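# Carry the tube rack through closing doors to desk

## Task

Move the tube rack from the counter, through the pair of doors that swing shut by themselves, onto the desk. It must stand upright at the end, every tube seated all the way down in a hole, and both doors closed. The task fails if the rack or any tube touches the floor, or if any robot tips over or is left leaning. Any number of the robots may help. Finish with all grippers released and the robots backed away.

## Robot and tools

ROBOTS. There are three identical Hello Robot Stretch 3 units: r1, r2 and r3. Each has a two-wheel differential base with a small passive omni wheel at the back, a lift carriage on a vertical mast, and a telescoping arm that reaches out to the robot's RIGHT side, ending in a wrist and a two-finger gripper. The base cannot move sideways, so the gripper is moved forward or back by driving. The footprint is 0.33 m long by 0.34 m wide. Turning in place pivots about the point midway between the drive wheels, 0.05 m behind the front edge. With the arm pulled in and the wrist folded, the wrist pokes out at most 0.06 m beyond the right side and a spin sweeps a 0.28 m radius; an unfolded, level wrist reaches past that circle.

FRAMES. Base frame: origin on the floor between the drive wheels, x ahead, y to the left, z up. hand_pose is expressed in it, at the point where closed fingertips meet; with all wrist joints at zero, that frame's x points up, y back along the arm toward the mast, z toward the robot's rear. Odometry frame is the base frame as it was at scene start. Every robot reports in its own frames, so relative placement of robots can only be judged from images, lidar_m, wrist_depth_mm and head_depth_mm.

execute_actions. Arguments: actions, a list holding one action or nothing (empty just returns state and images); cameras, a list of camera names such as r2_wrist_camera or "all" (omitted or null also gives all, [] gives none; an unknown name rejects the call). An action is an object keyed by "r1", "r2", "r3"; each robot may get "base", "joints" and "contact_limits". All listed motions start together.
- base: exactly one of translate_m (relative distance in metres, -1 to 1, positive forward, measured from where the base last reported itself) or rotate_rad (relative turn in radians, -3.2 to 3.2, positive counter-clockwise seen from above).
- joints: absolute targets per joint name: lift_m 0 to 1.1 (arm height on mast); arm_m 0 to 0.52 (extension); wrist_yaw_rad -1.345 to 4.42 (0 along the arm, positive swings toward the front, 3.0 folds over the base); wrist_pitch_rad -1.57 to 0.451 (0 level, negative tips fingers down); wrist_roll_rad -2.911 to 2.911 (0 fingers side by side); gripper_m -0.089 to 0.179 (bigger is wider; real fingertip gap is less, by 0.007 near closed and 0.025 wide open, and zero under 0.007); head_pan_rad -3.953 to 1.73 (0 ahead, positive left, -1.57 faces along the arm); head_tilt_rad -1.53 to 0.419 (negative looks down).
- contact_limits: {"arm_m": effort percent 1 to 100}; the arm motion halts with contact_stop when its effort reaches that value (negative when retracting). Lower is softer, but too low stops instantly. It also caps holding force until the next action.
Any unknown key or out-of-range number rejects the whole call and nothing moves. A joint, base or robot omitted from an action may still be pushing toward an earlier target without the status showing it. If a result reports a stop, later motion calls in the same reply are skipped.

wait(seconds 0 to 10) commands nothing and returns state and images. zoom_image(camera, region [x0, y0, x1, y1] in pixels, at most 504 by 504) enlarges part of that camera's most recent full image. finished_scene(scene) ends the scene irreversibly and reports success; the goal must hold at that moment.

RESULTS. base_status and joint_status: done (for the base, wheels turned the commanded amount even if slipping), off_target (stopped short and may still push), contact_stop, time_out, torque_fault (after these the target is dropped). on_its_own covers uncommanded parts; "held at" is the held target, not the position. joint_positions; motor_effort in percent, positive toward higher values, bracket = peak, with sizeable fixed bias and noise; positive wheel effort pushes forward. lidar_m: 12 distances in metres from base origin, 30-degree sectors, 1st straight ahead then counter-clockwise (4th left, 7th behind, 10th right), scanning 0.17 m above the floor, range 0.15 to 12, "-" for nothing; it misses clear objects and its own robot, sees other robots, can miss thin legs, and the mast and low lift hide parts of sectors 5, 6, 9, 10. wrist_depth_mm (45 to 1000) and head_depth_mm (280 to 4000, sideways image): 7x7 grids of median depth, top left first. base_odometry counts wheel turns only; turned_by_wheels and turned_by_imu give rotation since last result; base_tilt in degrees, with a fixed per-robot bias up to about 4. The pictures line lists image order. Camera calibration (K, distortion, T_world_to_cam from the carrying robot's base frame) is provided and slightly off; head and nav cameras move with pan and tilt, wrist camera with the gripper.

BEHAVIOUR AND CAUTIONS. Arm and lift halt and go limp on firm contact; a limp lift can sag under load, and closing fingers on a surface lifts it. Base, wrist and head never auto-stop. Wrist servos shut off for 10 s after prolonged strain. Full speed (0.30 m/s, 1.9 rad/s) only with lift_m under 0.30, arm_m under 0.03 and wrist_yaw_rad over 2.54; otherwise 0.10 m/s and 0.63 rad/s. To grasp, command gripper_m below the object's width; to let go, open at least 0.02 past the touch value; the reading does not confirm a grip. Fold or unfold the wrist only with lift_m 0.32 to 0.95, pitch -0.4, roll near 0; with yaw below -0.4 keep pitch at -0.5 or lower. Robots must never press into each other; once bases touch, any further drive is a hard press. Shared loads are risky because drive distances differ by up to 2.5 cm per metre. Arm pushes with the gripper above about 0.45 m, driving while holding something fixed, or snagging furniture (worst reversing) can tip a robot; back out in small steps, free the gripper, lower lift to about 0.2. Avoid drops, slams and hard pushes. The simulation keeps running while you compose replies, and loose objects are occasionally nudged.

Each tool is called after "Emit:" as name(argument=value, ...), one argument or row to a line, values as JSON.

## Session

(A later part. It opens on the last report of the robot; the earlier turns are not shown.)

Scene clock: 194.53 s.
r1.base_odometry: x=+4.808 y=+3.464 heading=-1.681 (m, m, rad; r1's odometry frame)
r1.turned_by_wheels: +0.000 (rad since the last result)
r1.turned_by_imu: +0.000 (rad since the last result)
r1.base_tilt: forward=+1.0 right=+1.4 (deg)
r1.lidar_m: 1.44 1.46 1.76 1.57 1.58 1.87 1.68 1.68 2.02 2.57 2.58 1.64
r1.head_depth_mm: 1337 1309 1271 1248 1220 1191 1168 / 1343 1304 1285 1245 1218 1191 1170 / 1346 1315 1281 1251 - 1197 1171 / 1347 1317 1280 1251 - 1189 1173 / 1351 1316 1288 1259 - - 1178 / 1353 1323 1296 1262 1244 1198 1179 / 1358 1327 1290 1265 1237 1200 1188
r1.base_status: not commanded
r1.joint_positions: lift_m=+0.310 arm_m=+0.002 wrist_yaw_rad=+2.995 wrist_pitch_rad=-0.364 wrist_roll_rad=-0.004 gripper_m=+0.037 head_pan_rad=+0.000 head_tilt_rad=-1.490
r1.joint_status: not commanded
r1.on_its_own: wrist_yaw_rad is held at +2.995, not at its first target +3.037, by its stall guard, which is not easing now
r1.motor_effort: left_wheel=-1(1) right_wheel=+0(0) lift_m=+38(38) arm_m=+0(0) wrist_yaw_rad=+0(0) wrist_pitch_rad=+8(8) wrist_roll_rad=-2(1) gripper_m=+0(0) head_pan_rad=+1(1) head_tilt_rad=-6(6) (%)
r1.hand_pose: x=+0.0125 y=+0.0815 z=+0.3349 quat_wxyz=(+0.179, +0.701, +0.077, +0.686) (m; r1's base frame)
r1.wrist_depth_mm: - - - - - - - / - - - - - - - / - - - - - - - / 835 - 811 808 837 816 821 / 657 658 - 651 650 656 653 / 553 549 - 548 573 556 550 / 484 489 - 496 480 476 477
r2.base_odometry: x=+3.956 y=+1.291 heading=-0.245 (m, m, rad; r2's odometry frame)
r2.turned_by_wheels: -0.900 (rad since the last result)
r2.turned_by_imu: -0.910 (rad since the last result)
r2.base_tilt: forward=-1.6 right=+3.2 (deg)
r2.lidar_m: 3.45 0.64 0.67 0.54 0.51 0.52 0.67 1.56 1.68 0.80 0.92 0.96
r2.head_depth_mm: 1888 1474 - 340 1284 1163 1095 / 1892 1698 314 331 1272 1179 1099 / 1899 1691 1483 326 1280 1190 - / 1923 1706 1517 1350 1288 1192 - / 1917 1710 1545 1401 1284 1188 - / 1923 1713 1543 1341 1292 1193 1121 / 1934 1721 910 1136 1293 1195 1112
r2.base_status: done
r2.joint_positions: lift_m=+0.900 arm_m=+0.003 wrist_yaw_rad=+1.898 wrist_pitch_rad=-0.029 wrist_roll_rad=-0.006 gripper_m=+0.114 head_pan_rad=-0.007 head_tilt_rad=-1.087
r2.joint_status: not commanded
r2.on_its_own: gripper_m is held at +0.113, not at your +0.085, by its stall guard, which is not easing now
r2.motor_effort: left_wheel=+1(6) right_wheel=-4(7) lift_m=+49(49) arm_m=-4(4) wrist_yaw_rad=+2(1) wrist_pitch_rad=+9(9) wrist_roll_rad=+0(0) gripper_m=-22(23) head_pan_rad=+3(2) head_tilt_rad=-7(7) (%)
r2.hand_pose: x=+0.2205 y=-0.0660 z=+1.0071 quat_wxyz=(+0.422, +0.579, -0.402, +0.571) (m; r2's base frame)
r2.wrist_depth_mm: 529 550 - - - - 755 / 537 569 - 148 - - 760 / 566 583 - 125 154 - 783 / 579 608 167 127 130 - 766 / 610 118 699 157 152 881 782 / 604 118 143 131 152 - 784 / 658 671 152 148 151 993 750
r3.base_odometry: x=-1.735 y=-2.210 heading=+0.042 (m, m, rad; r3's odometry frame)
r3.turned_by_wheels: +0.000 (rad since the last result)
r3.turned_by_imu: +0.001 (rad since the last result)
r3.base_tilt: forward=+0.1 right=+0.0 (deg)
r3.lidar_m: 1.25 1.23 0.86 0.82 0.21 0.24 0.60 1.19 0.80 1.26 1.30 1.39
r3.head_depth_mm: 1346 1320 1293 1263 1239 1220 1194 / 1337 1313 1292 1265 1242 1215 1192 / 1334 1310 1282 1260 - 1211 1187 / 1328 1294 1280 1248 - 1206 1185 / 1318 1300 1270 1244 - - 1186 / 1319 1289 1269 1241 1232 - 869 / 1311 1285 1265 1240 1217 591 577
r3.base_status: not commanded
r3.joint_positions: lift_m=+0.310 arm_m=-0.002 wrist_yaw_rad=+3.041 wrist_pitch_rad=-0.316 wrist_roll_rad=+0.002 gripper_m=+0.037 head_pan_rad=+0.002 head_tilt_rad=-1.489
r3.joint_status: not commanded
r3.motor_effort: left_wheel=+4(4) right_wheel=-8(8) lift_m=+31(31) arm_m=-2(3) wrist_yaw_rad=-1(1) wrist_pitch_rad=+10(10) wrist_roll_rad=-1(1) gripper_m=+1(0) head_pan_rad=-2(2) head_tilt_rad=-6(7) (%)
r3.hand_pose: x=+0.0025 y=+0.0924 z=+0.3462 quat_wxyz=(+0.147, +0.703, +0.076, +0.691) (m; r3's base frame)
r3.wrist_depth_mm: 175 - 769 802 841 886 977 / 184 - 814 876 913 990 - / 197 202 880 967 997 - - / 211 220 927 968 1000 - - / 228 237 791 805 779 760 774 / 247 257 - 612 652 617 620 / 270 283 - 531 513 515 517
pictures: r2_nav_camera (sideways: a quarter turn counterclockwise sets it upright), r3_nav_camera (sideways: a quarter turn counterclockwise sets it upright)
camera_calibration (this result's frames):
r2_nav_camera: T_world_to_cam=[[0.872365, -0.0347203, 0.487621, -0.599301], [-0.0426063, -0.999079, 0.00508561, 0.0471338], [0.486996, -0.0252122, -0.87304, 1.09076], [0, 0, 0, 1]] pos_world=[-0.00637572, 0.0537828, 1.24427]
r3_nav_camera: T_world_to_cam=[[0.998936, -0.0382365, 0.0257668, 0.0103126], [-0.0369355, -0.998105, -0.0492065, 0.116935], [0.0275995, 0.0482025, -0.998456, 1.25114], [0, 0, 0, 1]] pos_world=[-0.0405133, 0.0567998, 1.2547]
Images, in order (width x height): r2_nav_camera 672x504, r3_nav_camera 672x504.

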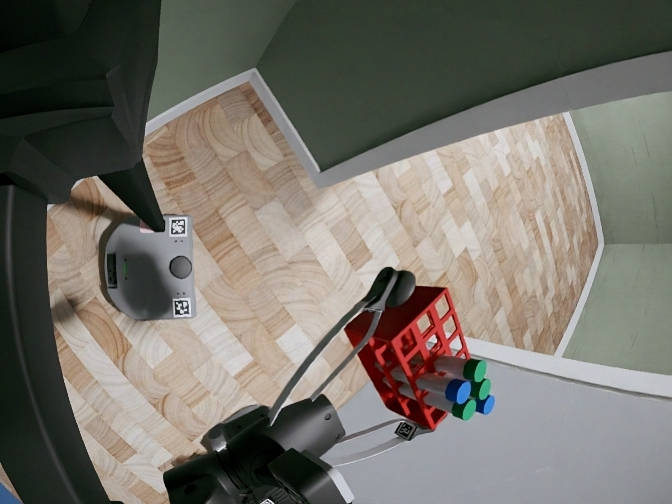

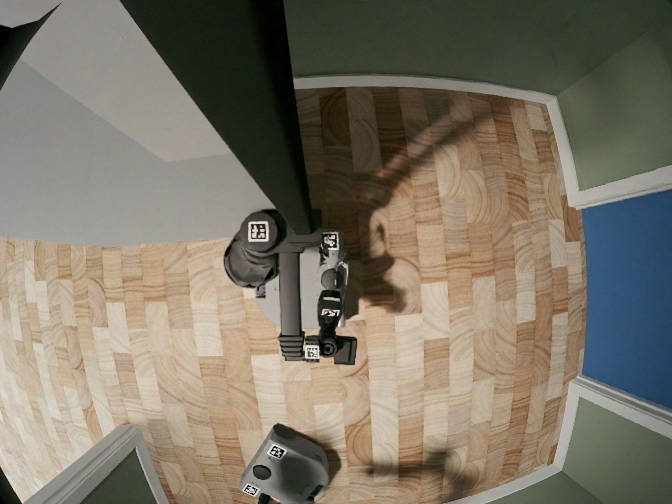

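Emit:
execute_actions(
  actions=[
    {"r2":{"base":{"translate_m":0.65}}},
  ],
  cameras=[],
)

Emit:
execute_actions(
  actions=[
    {"r2":{"base":{"rotate_rad":0.4}}},
  ],
  cameras=["r2_nav_camera"],
)

Emit:
execute_actions(
  actions=[
    {"r2":{"base":{"translate_m":1},"joints":{"head_pan_rad":0.8,"head_tilt_rad":-0.7}}},
  ],
  cameras=["r2_nav_camera"],
)

Scene clock: 202.67 s.
r1.base_odometry: x=+4.808 y=+3.464 heading=-1.681 (m, m, rad; r1's odometry frame)
r1.turned_by_wheels: +0.000 (rad since the last result)
r1.turned_by_imu: -0.002 (rad since the last result)
r1.base_tilt: forward=+0.9 right=+1.3 (deg)
r1.lidar_m: 1.44 1.47 1.76 1.57 1.58 1.87 1.67 1.68 2.02 2.57 2.58 1.63
r1.head_depth_mm: 1334 1302 1276 1243 1212 1196 1163 / 1339 1311 1277 1251 1223 1191 1171 / 1345 1306 1284 1250 - 1191 1169 / 1351 1317 1287 1262 - 1195 1173 / 1349 1319 1289 1258 - - 1179 / 1357 1327 1289 1262 1242 1197 1178 / 1359 1323 1297 1268 1232 1205 1182
r1.base_status: not commanded
r1.joint_positions: lift_m=+0.310 arm_m=+0.002 wrist_yaw_rad=+2.995 wrist_pitch_rad=-0.364 wrist_roll_rad=-0.004 gripper_m=+0.037 head_pan_rad=+0.000 head_tilt_rad=-1.490
r1.joint_status: not commanded
r1.on_its_own: wrist_yaw_rad is held at +2.995, not at its first target +3.037, by its stall guard, which is not easing now
r1.motor_effort: left_wheel=-1(1) right_wheel=+0(0) lift_m=+38(38) arm_m=+0(0) wrist_yaw_rad=+0(0) wrist_pitch_rad=+8(8) wrist_roll_rad=-2(1) gripper_m=+0(0) head_pan_rad=+1(1) head_tilt_rad=-6(6) (%)
r1.hand_pose: x=+0.0125 y=+0.0815 z=+0.3349 quat_wxyz=(+0.179, +0.701, +0.077, +0.686) (m; r1's base frame)
r1.wrist_depth_mm: - - - - - - - / - - - - - - - / - - - - - - - / 822 - 816 831 805 822 828 / 670 653 - 656 651 662 664 / 558 553 - 552 570 558 557 / 478 491 - 496 475 482 474
r2.base_odometry: x=+4.586 y=+1.134 heading=-0.245 (m, m, rad; r2's odometry frame)
r2.turned_by_wheels: +0.000 (rad since the last result)
r2.turned_by_imu: +0.003 (rad since the last result)
r2.base_tilt: forward=-1.6 right=+3.2 (deg)
r2.lidar_m: 2.97 3.33 3.42 0.30 0.31 0.89 1.16 2.11 0.88 0.62 0.59 0.64
r2.head_depth_mm: 1883 1707 - 340 1282 1164 1095 / 1887 1696 314 331 1273 1176 1101 / 1893 1691 1489 326 1277 1189 - / 1908 1709 1521 1347 1282 1189 - / 1910 1711 1542 1399 1288 1191 - / 1923 1718 1541 1407 1291 1193 1110 / 1926 1721 1558 1410 1299 1199 939
r2.base_status: done
r2.joint_positions: lift_m=+0.900 arm_m=+0.003 wrist_yaw_rad=+1.898 wrist_pitch_rad=-0.029 wrist_roll_rad=-0.006 gripper_m=+0.114 head_pan_rad=-0.007 head_tilt_rad=-1.087
r2.joint_status: not commanded
r2.on_its_own: gripper_m is held at +0.113, not at your +0.085, by its stall guard, which is not easing now
r2.motor_effort: left_wheel=+1(6) right_wheel=-3(6) lift_m=+49(49) arm_m=-4(4) wrist_yaw_rad=+2(1) wrist_pitch_rad=+9(9) wrist_roll_rad=+0(0) gripper_m=-22(22) head_pan_rad=+3(2) head_tilt_rad=-7(6) (%)
r2.hand_pose: x=+0.2205 y=-0.0660 z=+1.0071 quat_wxyz=(+0.422, +0.579, -0.402, +0.571) (m; r2's base frame)
r2.wrist_depth_mm: - - - - - - - / - - - 149 - - - / - - - 124 154 - - / - - 168 126 129 - - / - 119 - 158 152 - - / - 118 144 132 152 - - / - - 153 148 152 - -
r3.base_odometry: x=-1.735 y=-2.210 heading=+0.042 (m, m, rad; r3's odometry frame)
r3.turned_by_wheels: +0.000 (rad since the last result)
r3.turned_by_imu: +0.002 (rad since the last result)
r3.base_tilt: forward=+0.2 right=+0.1 (deg)
r3.lidar_m: 1.25 1.23 0.86 0.82 0.21 0.24 0.60 0.92 1.32 1.27 1.30 1.39
r3.head_depth_mm: 1346 1319 1296 1265 1236 1215 1196 / 1335 1311 1283 1267 1236 1209 1197 / 1333 1305 1279 1260 - 1212 1187 / 1327 1299 1280 1253 - 1201 1186 / 1326 1294 1275 1247 - - 1183 / 1319 1296 1267 1240 1226 - 867 / 1310 1293 1267 1240 1223 593 576
r3.base_status: not commanded
r3.joint_positions: lift_m=+0.310 arm_m=-0.002 wrist_yaw_rad=+3.041 wrist_pitch_rad=-0.316 wrist_roll_rad=+0.002 gripper_m=+0.037 head_pan_rad=+0.002 head_tilt_rad=-1.489
r3.joint_status: not commanded
r3.motor_effort: left_wheel=+4(4) right_wheel=-8(8) lift_m=+31(31) arm_m=-2(2) wrist_yaw_rad=-1(1) wrist_pitch_rad=+10(10) wrist_roll_rad=-1(0) gripper_m=+0(1) head_pan_rad=+0(2) head_tilt_rad=-6(7) (%)
r3.hand_pose: x=+0.0025 y=+0.0924 z=+0.3462 quat_wxyz=(+0.147, +0.703, +0.076, +0.691) (m; r3's base frame)
r3.wrist_depth_mm: 176 - 763 811 863 898 974 / 185 - 821 843 904 975 - / 197 203 864 919 991 - - / 211 219 925 948 - - - / 230 237 797 794 771 754 786 / 247 257 - 623 635 611 617 / 271 285 - 527 510 513 516
pictures: none
No camera images: the call's "cameras" was empty. Leave "cameras" out to get every camera's image.

Scene clock: 204.27 s.
r1.base_odometry: x=+4.808 y=+3.464 heading=-1.681 (m, m, rad; r1's odometry frame)
r1.turned_by_wheels: +0.000 (rad since the last result)
r1.turned_by_imu: +0.000 (rad since the last result)
r1.base_tilt: forward=+0.9 right=+1.3 (deg)
r1.lidar_m: 1.45 1.46 1.76 1.57 1.58 1.87 1.67 1.68 2.02 2.57 2.58 1.63
r1.head_depth_mm: 1337 1305 1275 1241 1218 1192 1165 / 1341 1307 1273 1248 1220 1192 1172 / 1350 1303 1284 1261 - 1191 1172 / 1350 1320 1283 1259 - 1196 1174 / 1354 1318 1283 1258 - - 1175 / 1361 1325 1293 1260 1241 1196 1174 / 1355 1324 1294 1262 1243 1197 1184
r1.base_status: not commanded
r1.joint_positions: lift_m=+0.310 arm_m=+0.002 wrist_yaw_rad=+2.995 wrist_pitch_rad=-0.364 wrist_roll_rad=-0.004 gripper_m=+0.037 head_pan_rad=+0.000 head_tilt_rad=-1.490
r1.joint_status: not commanded
r1.on_its_own: wrist_yaw_rad is held at +2.995, not at its first target +3.037, by its stall guard, which is not easing now
r1.motor_effort: left_wheel=-2(1) right_wheel=+0(0) lift_m=+38(38) arm_m=+1(0) wrist_yaw_rad=+0(0) wrist_pitch_rad=+8(8) wrist_roll_rad=-2(2) gripper_m=+0(1) head_pan_rad=+0(0) head_tilt_rad=-6(6) (%)
r1.hand_pose: x=+0.0125 y=+0.0815 z=+0.3349 quat_wxyz=(+0.179, +0.701, +0.077, +0.686) (m; r1's base frame)
r1.wrist_depth_mm: - - - - - - - / - - - - - - - / - - - - - - - / 830 - 837 821 834 814 837 / 669 648 - 667 659 662 663 / 560 558 - 558 571 556 555 / 478 488 - 493 477 474 479
r2.base_odometry: x=+4.586 y=+1.134 heading=+0.155 (m, m, rad; r2's odometry frame)
r2.turned_by_wheels: +0.400 (rad since the last result)
r2.turned_by_imu: +0.404 (rad since the last result)
r2.base_tilt: forward=-1.6 right=+3.2 (deg)
r2.lidar_m: 3.34 3.34 0.31 0.30 0.87 1.05 2.01 0.93 0.65 0.59 0.59 2.73
r2.head_depth_mm: 1892 1711 - 340 1285 1164 1094 / 1891 1697 313 331 1275 1181 1100 / 1894 1700 1485 326 1281 1189 - / 1914 1708 1521 1344 1280 1195 - / 1918 1714 1540 1395 1284 1187 - / 1929 1719 1545 1406 1287 1179 1119 / 1933 1721 1560 1415 1293 885 1110
r2.base_status: done
r2.joint_positions: lift_m=+0.900 arm_m=+0.003 wrist_yaw_rad=+1.898 wrist_pitch_rad=-0.029 wrist_roll_rad=-0.006 gripper_m=+0.114 head_pan_rad=-0.007 head_tilt_rad=-1.087
r2.joint_status: not commanded
r2.on_its_own: gripper_m is held at +0.113, not at your +0.085, by its stall guard, which is not easing now
r2.motor_effort: left_wheel=-3(6) right_wheel=+3(8) lift_m=+49(49) arm_m=-4(4) wrist_yaw_rad=+2(2) wrist_pitch_rad=+9(9) wrist_roll_rad=+0(0) gripper_m=-23(23) head_pan_rad=+4(3) head_tilt_rad=-7(7) (%)
r2.hand_pose: x=+0.2205 y=-0.0660 z=+1.0071 quat_wxyz=(+0.422, +0.579, -0.402, +0.571) (m; r2's base frame)
r2.wrist_depth_mm: - - - - - - - / - - - 148 - - - / - - - 125 154 - - / - - 167 126 130 - - / - 119 - 158 153 - - / - 118 144 131 151 - - / - - 153 148 152 - -
r3.base_odometry: x=-1.735 y=-2.210 heading=+0.042 (m, m, rad; r3's odometry frame)
r3.turned_by_wheels: +0.000 (rad since the last result)
r3.turned_by_imu: +0.000 (rad since the last result)
r3.base_tilt: forward=+0.1 right=+0.0 (deg)
r3.lidar_m: 1.25 1.24 0.86 0.82 0.21 0.24 0.60 0.92 1.32 1.27 1.29 1.39
r3.head_depth_mm: 1341 1316 1290 1264 1243 1216 1196 / 1341 1306 1289 1265 1238 1212 1191 / 1337 1303 1281 1255 - 1207 1189 / 1335 1296 1282 1258 - 1201 1183 / 1322 1296 1274 1249 - - 1173 / 1315 1291 1271 1241 1231 - 872 / 1315 1288 1264 1243 1221 590 576
r3.base_status: not commanded
r3.joint_positions: lift_m=+0.310 arm_m=-0.002 wrist_yaw_rad=+3.041 wrist_pitch_rad=-0.316 wrist_roll_rad=+0.002 gripper_m=+0.037 head_pan_rad=+0.002 head_tilt_rad=-1.489
r3.joint_status: not commanded
r3.motor_effort: left_wheel=+3(4) right_wheel=-7(8) lift_m=+31(31) arm_m=-3(2) wrist_yaw_rad=-1(1) wrist_pitch_rad=+10(10) wrist_roll_rad=-1(1) gripper_m=+0(0) head_pan_rad=-1(0) head_tilt_rad=-7(6) (%)
r3.hand_pose: x=+0.0025 y=+0.0924 z=+0.3462 quat_wxyz=(+0.147, +0.703, +0.076, +0.691) (m; r3's base frame)
r3.wrist_depth_mm: 175 - 757 796 851 913 961 / 185 - 826 848 902 988 - / 196 203 882 942 989 - - / 211 217 929 958 - - - / 228 236 786 791 767 771 765 / 247 258 - 618 641 619 623 / 271 282 - 536 510 518 517
pictures: r2_nav_camera (sideways: a quarter turn counterclockwise sets it upright)
camera_calibration (this result's frames):
r2_nav_camera: T_world_to_cam=[[0.872376, -0.03472, 0.487601, -0.599274], [-0.0426057, -0.999079, 0.00508646, 0.0471327], [0.486975, -0.0252119, -0.873052, 1.09077], [0, 0, 0, 1]] pos_world=[-0.0063771, 0.0537828, 1.24427]
Images, in order (width x height): r2_nav_camera 672x504.

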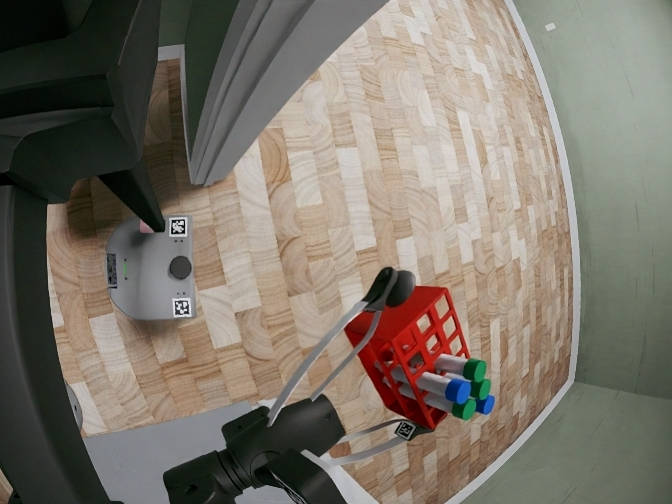

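Scene clock: 215.23 s.
r1.base_odometry: x=+4.808 y=+3.464 heading=-1.681 (m, m, rad; r1's odometry frame)
r1.turned_by_wheels: +0.000 (rad since the last result)
r1.turned_by_imu: -0.002 (rad since the last result)
r1.base_tilt: forward=+0.8 right=+1.3 (deg)
r1.lidar_m: 1.45 1.46 1.76 1.57 1.57 1.87 1.68 1.68 2.02 2.57 2.57 1.63
r1.head_depth_mm: 1333 1307 1275 1247 1217 1189 1166 / 1335 1309 1276 1252 1217 1199 1169 / 1350 1318 1279 1251 - 1188 1171 / 1352 1317 1284 1256 - 1191 1172 / 1354 1318 1286 1261 - - 1176 / 1361 1324 1288 1262 1239 1199 1182 / 1357 1327 1301 1266 1235 1206 1180
r1.base_status: not commanded
r1.joint_positions: lift_m=+0.310 arm_m=+0.002 wrist_yaw_rad=+2.995 wrist_pitch_rad=-0.364 wrist_roll_rad=-0.004 gripper_m=+0.037 head_pan_rad=+0.000 head_tilt_rad=-1.490
r1.joint_status: not commanded
r1.on_its_own: wrist_yaw_rad is held at +2.995, not at its first target +3.037, by its stall guard, which is not easing now
r1.motor_effort: left_wheel=-2(2) right_wheel=+0(0) lift_m=+38(38) arm_m=+0(0) wrist_yaw_rad=+0(1) wrist_pitch_rad=+8(8) wrist_roll_rad=-1(2) gripper_m=+1(0) head_pan_rad=+1(0) head_tilt_rad=-6(6) (%)
r1.hand_pose: x=+0.0125 y=+0.0815 z=+0.3349 quat_wxyz=(+0.179, +0.701, +0.077, +0.686) (m; r1's base frame)
r1.wrist_depth_mm: - - - - - - - / - - - - - - - / - - - - - - - / 827 - 813 813 821 826 839 / 660 655 - 662 668 662 668 / 555 557 - 555 574 556 559 / 480 498 - 493 478 483 480
r2.base_odometry: x=+5.574 y=+1.288 heading=+0.155 (m, m, rad; r2's odometry frame)
r2.turned_by_wheels: +0.000 (rad since the last result)
r2.turned_by_imu: +0.004 (rad since the last result)
r2.base_tilt: forward=-1.6 right=+3.2 (deg)
r2.lidar_m: 2.38 2.39 2.56 2.23 1.33 0.88 2.46 0.86 0.90 1.75 2.07 2.51
r2.head_depth_mm: 2158 2389 2320 1857 1543 1323 1155 / 2271 2562 2348 1858 1553 1325 1157 / 2446 2744 2339 1864 1548 1324 1157 / 2626 2896 2350 1873 1557 1329 1159 / 2848 3067 2353 1868 1552 1328 1160 / 3022 3211 2362 1879 1558 1339 1162 / 2819 2979 2367 1876 1559 1329 1165
r2.base_status: done
r2.joint_positions: lift_m=+0.900 arm_m=+0.003 wrist_yaw_rad=+1.898 wrist_pitch_rad=-0.029 wrist_roll_rad=-0.006 gripper_m=+0.114 head_pan_rad=+0.793 head_tilt_rad=-0.705
r2.joint_status: all done
r2.on_its_own: gripper_m is held at +0.113, not at your +0.085, by its stall guard, which is not easing now
r2.motor_effort: left_wheel=-3(5) right_wheel=+3(8) lift_m=+49(49) arm_m=-4(4) wrist_yaw_rad=+1(2) wrist_pitch_rad=+10(9) wrist_roll_rad=+0(0) gripper_m=-22(22) head_pan_rad=+3(36) head_tilt_rad=+2(26) (%)
r2.hand_pose: x=+0.2205 y=-0.0660 z=+1.0071 quat_wxyz=(+0.422, +0.579, -0.402, +0.571) (m; r2's base frame)
r2.wrist_depth_mm: - - - - - - - / - - - 148 - - - / - - - 124 155 - - / - - 167 126 130 - - / - 118 - 159 152 - - / - 119 144 131 150 - - / - - 153 148 151 - -
r3.base_odometry: x=-1.735 y=-2.210 heading=+0.042 (m, m, rad; r3's odometry frame)
r3.turned_by_wheels: +0.000 (rad since the last result)
r3.turned_by_imu: +0.003 (rad since the last result)
r3.base_tilt: forward=+0.2 right=+0.0 (deg)
r3.lidar_m: 1.25 1.23 0.86 0.82 0.21 0.24 0.60 1.19 1.33 1.27 1.29 1.39
r3.head_depth_mm: 1347 1318 1289 1270 1244 1224 1201 / 1347 1307 1289 1257 1239 1215 1188 / 1333 1303 1285 1260 - 1203 1189 / 1324 1301 1280 1253 - 1201 1183 / 1325 1295 1281 1250 - - 1179 / 1318 1285 1275 1243 1225 - 870 / 1322 1294 1263 1239 1224 591 576
r3.base_status: not commanded
r3.joint_positions: lift_m=+0.310 arm_m=-0.002 wrist_yaw_rad=+3.041 wrist_pitch_rad=-0.316 wrist_roll_rad=+0.002 gripper_m=+0.037 head_pan_rad=+0.002 head_tilt_rad=-1.489
r3.joint_status: not commanded
r3.motor_effort: left_wheel=+3(3) right_wheel=-8(8) lift_m=+31(31) arm_m=-2(2) wrist_yaw_rad=-2(2) wrist_pitch_rad=+10(10) wrist_roll_rad=+0(1) gripper_m=+0(0) head_pan_rad=+0(1) head_tilt_rad=-6(6) (%)
r3.hand_pose: x=+0.0025 y=+0.0924 z=+0.3462 quat_wxyz=(+0.147, +0.703, +0.076, +0.691) (m; r3's base frame)
r3.wrist_depth_mm: 175 - 759 805 861 897 952 / 185 - 838 855 926 985 - / 198 203 892 945 - - - / 211 219 894 971 - - - / 228 238 807 782 768 774 764 / 247 260 - 616 637 616 616 / 269 284 - 533 507 511 515
pictures: r2_nav_camera (sideways: a quarter turn counterclockwise sets it upright)
camera_calibration (this result's frames):
r2_nav_camera: T_world_to_cam=[[0.461226, 0.427217, 0.777661, -0.97471], [0.687276, -0.726345, -0.00859247, 0.0604897], [0.561179, 0.538431, -0.628626, 0.772479], [0, 0, 0, 1]] pos_world=[-0.025511, 0.0444233, 1.24411]
Images, in order (width x height): r2_nav_camera 672x504.

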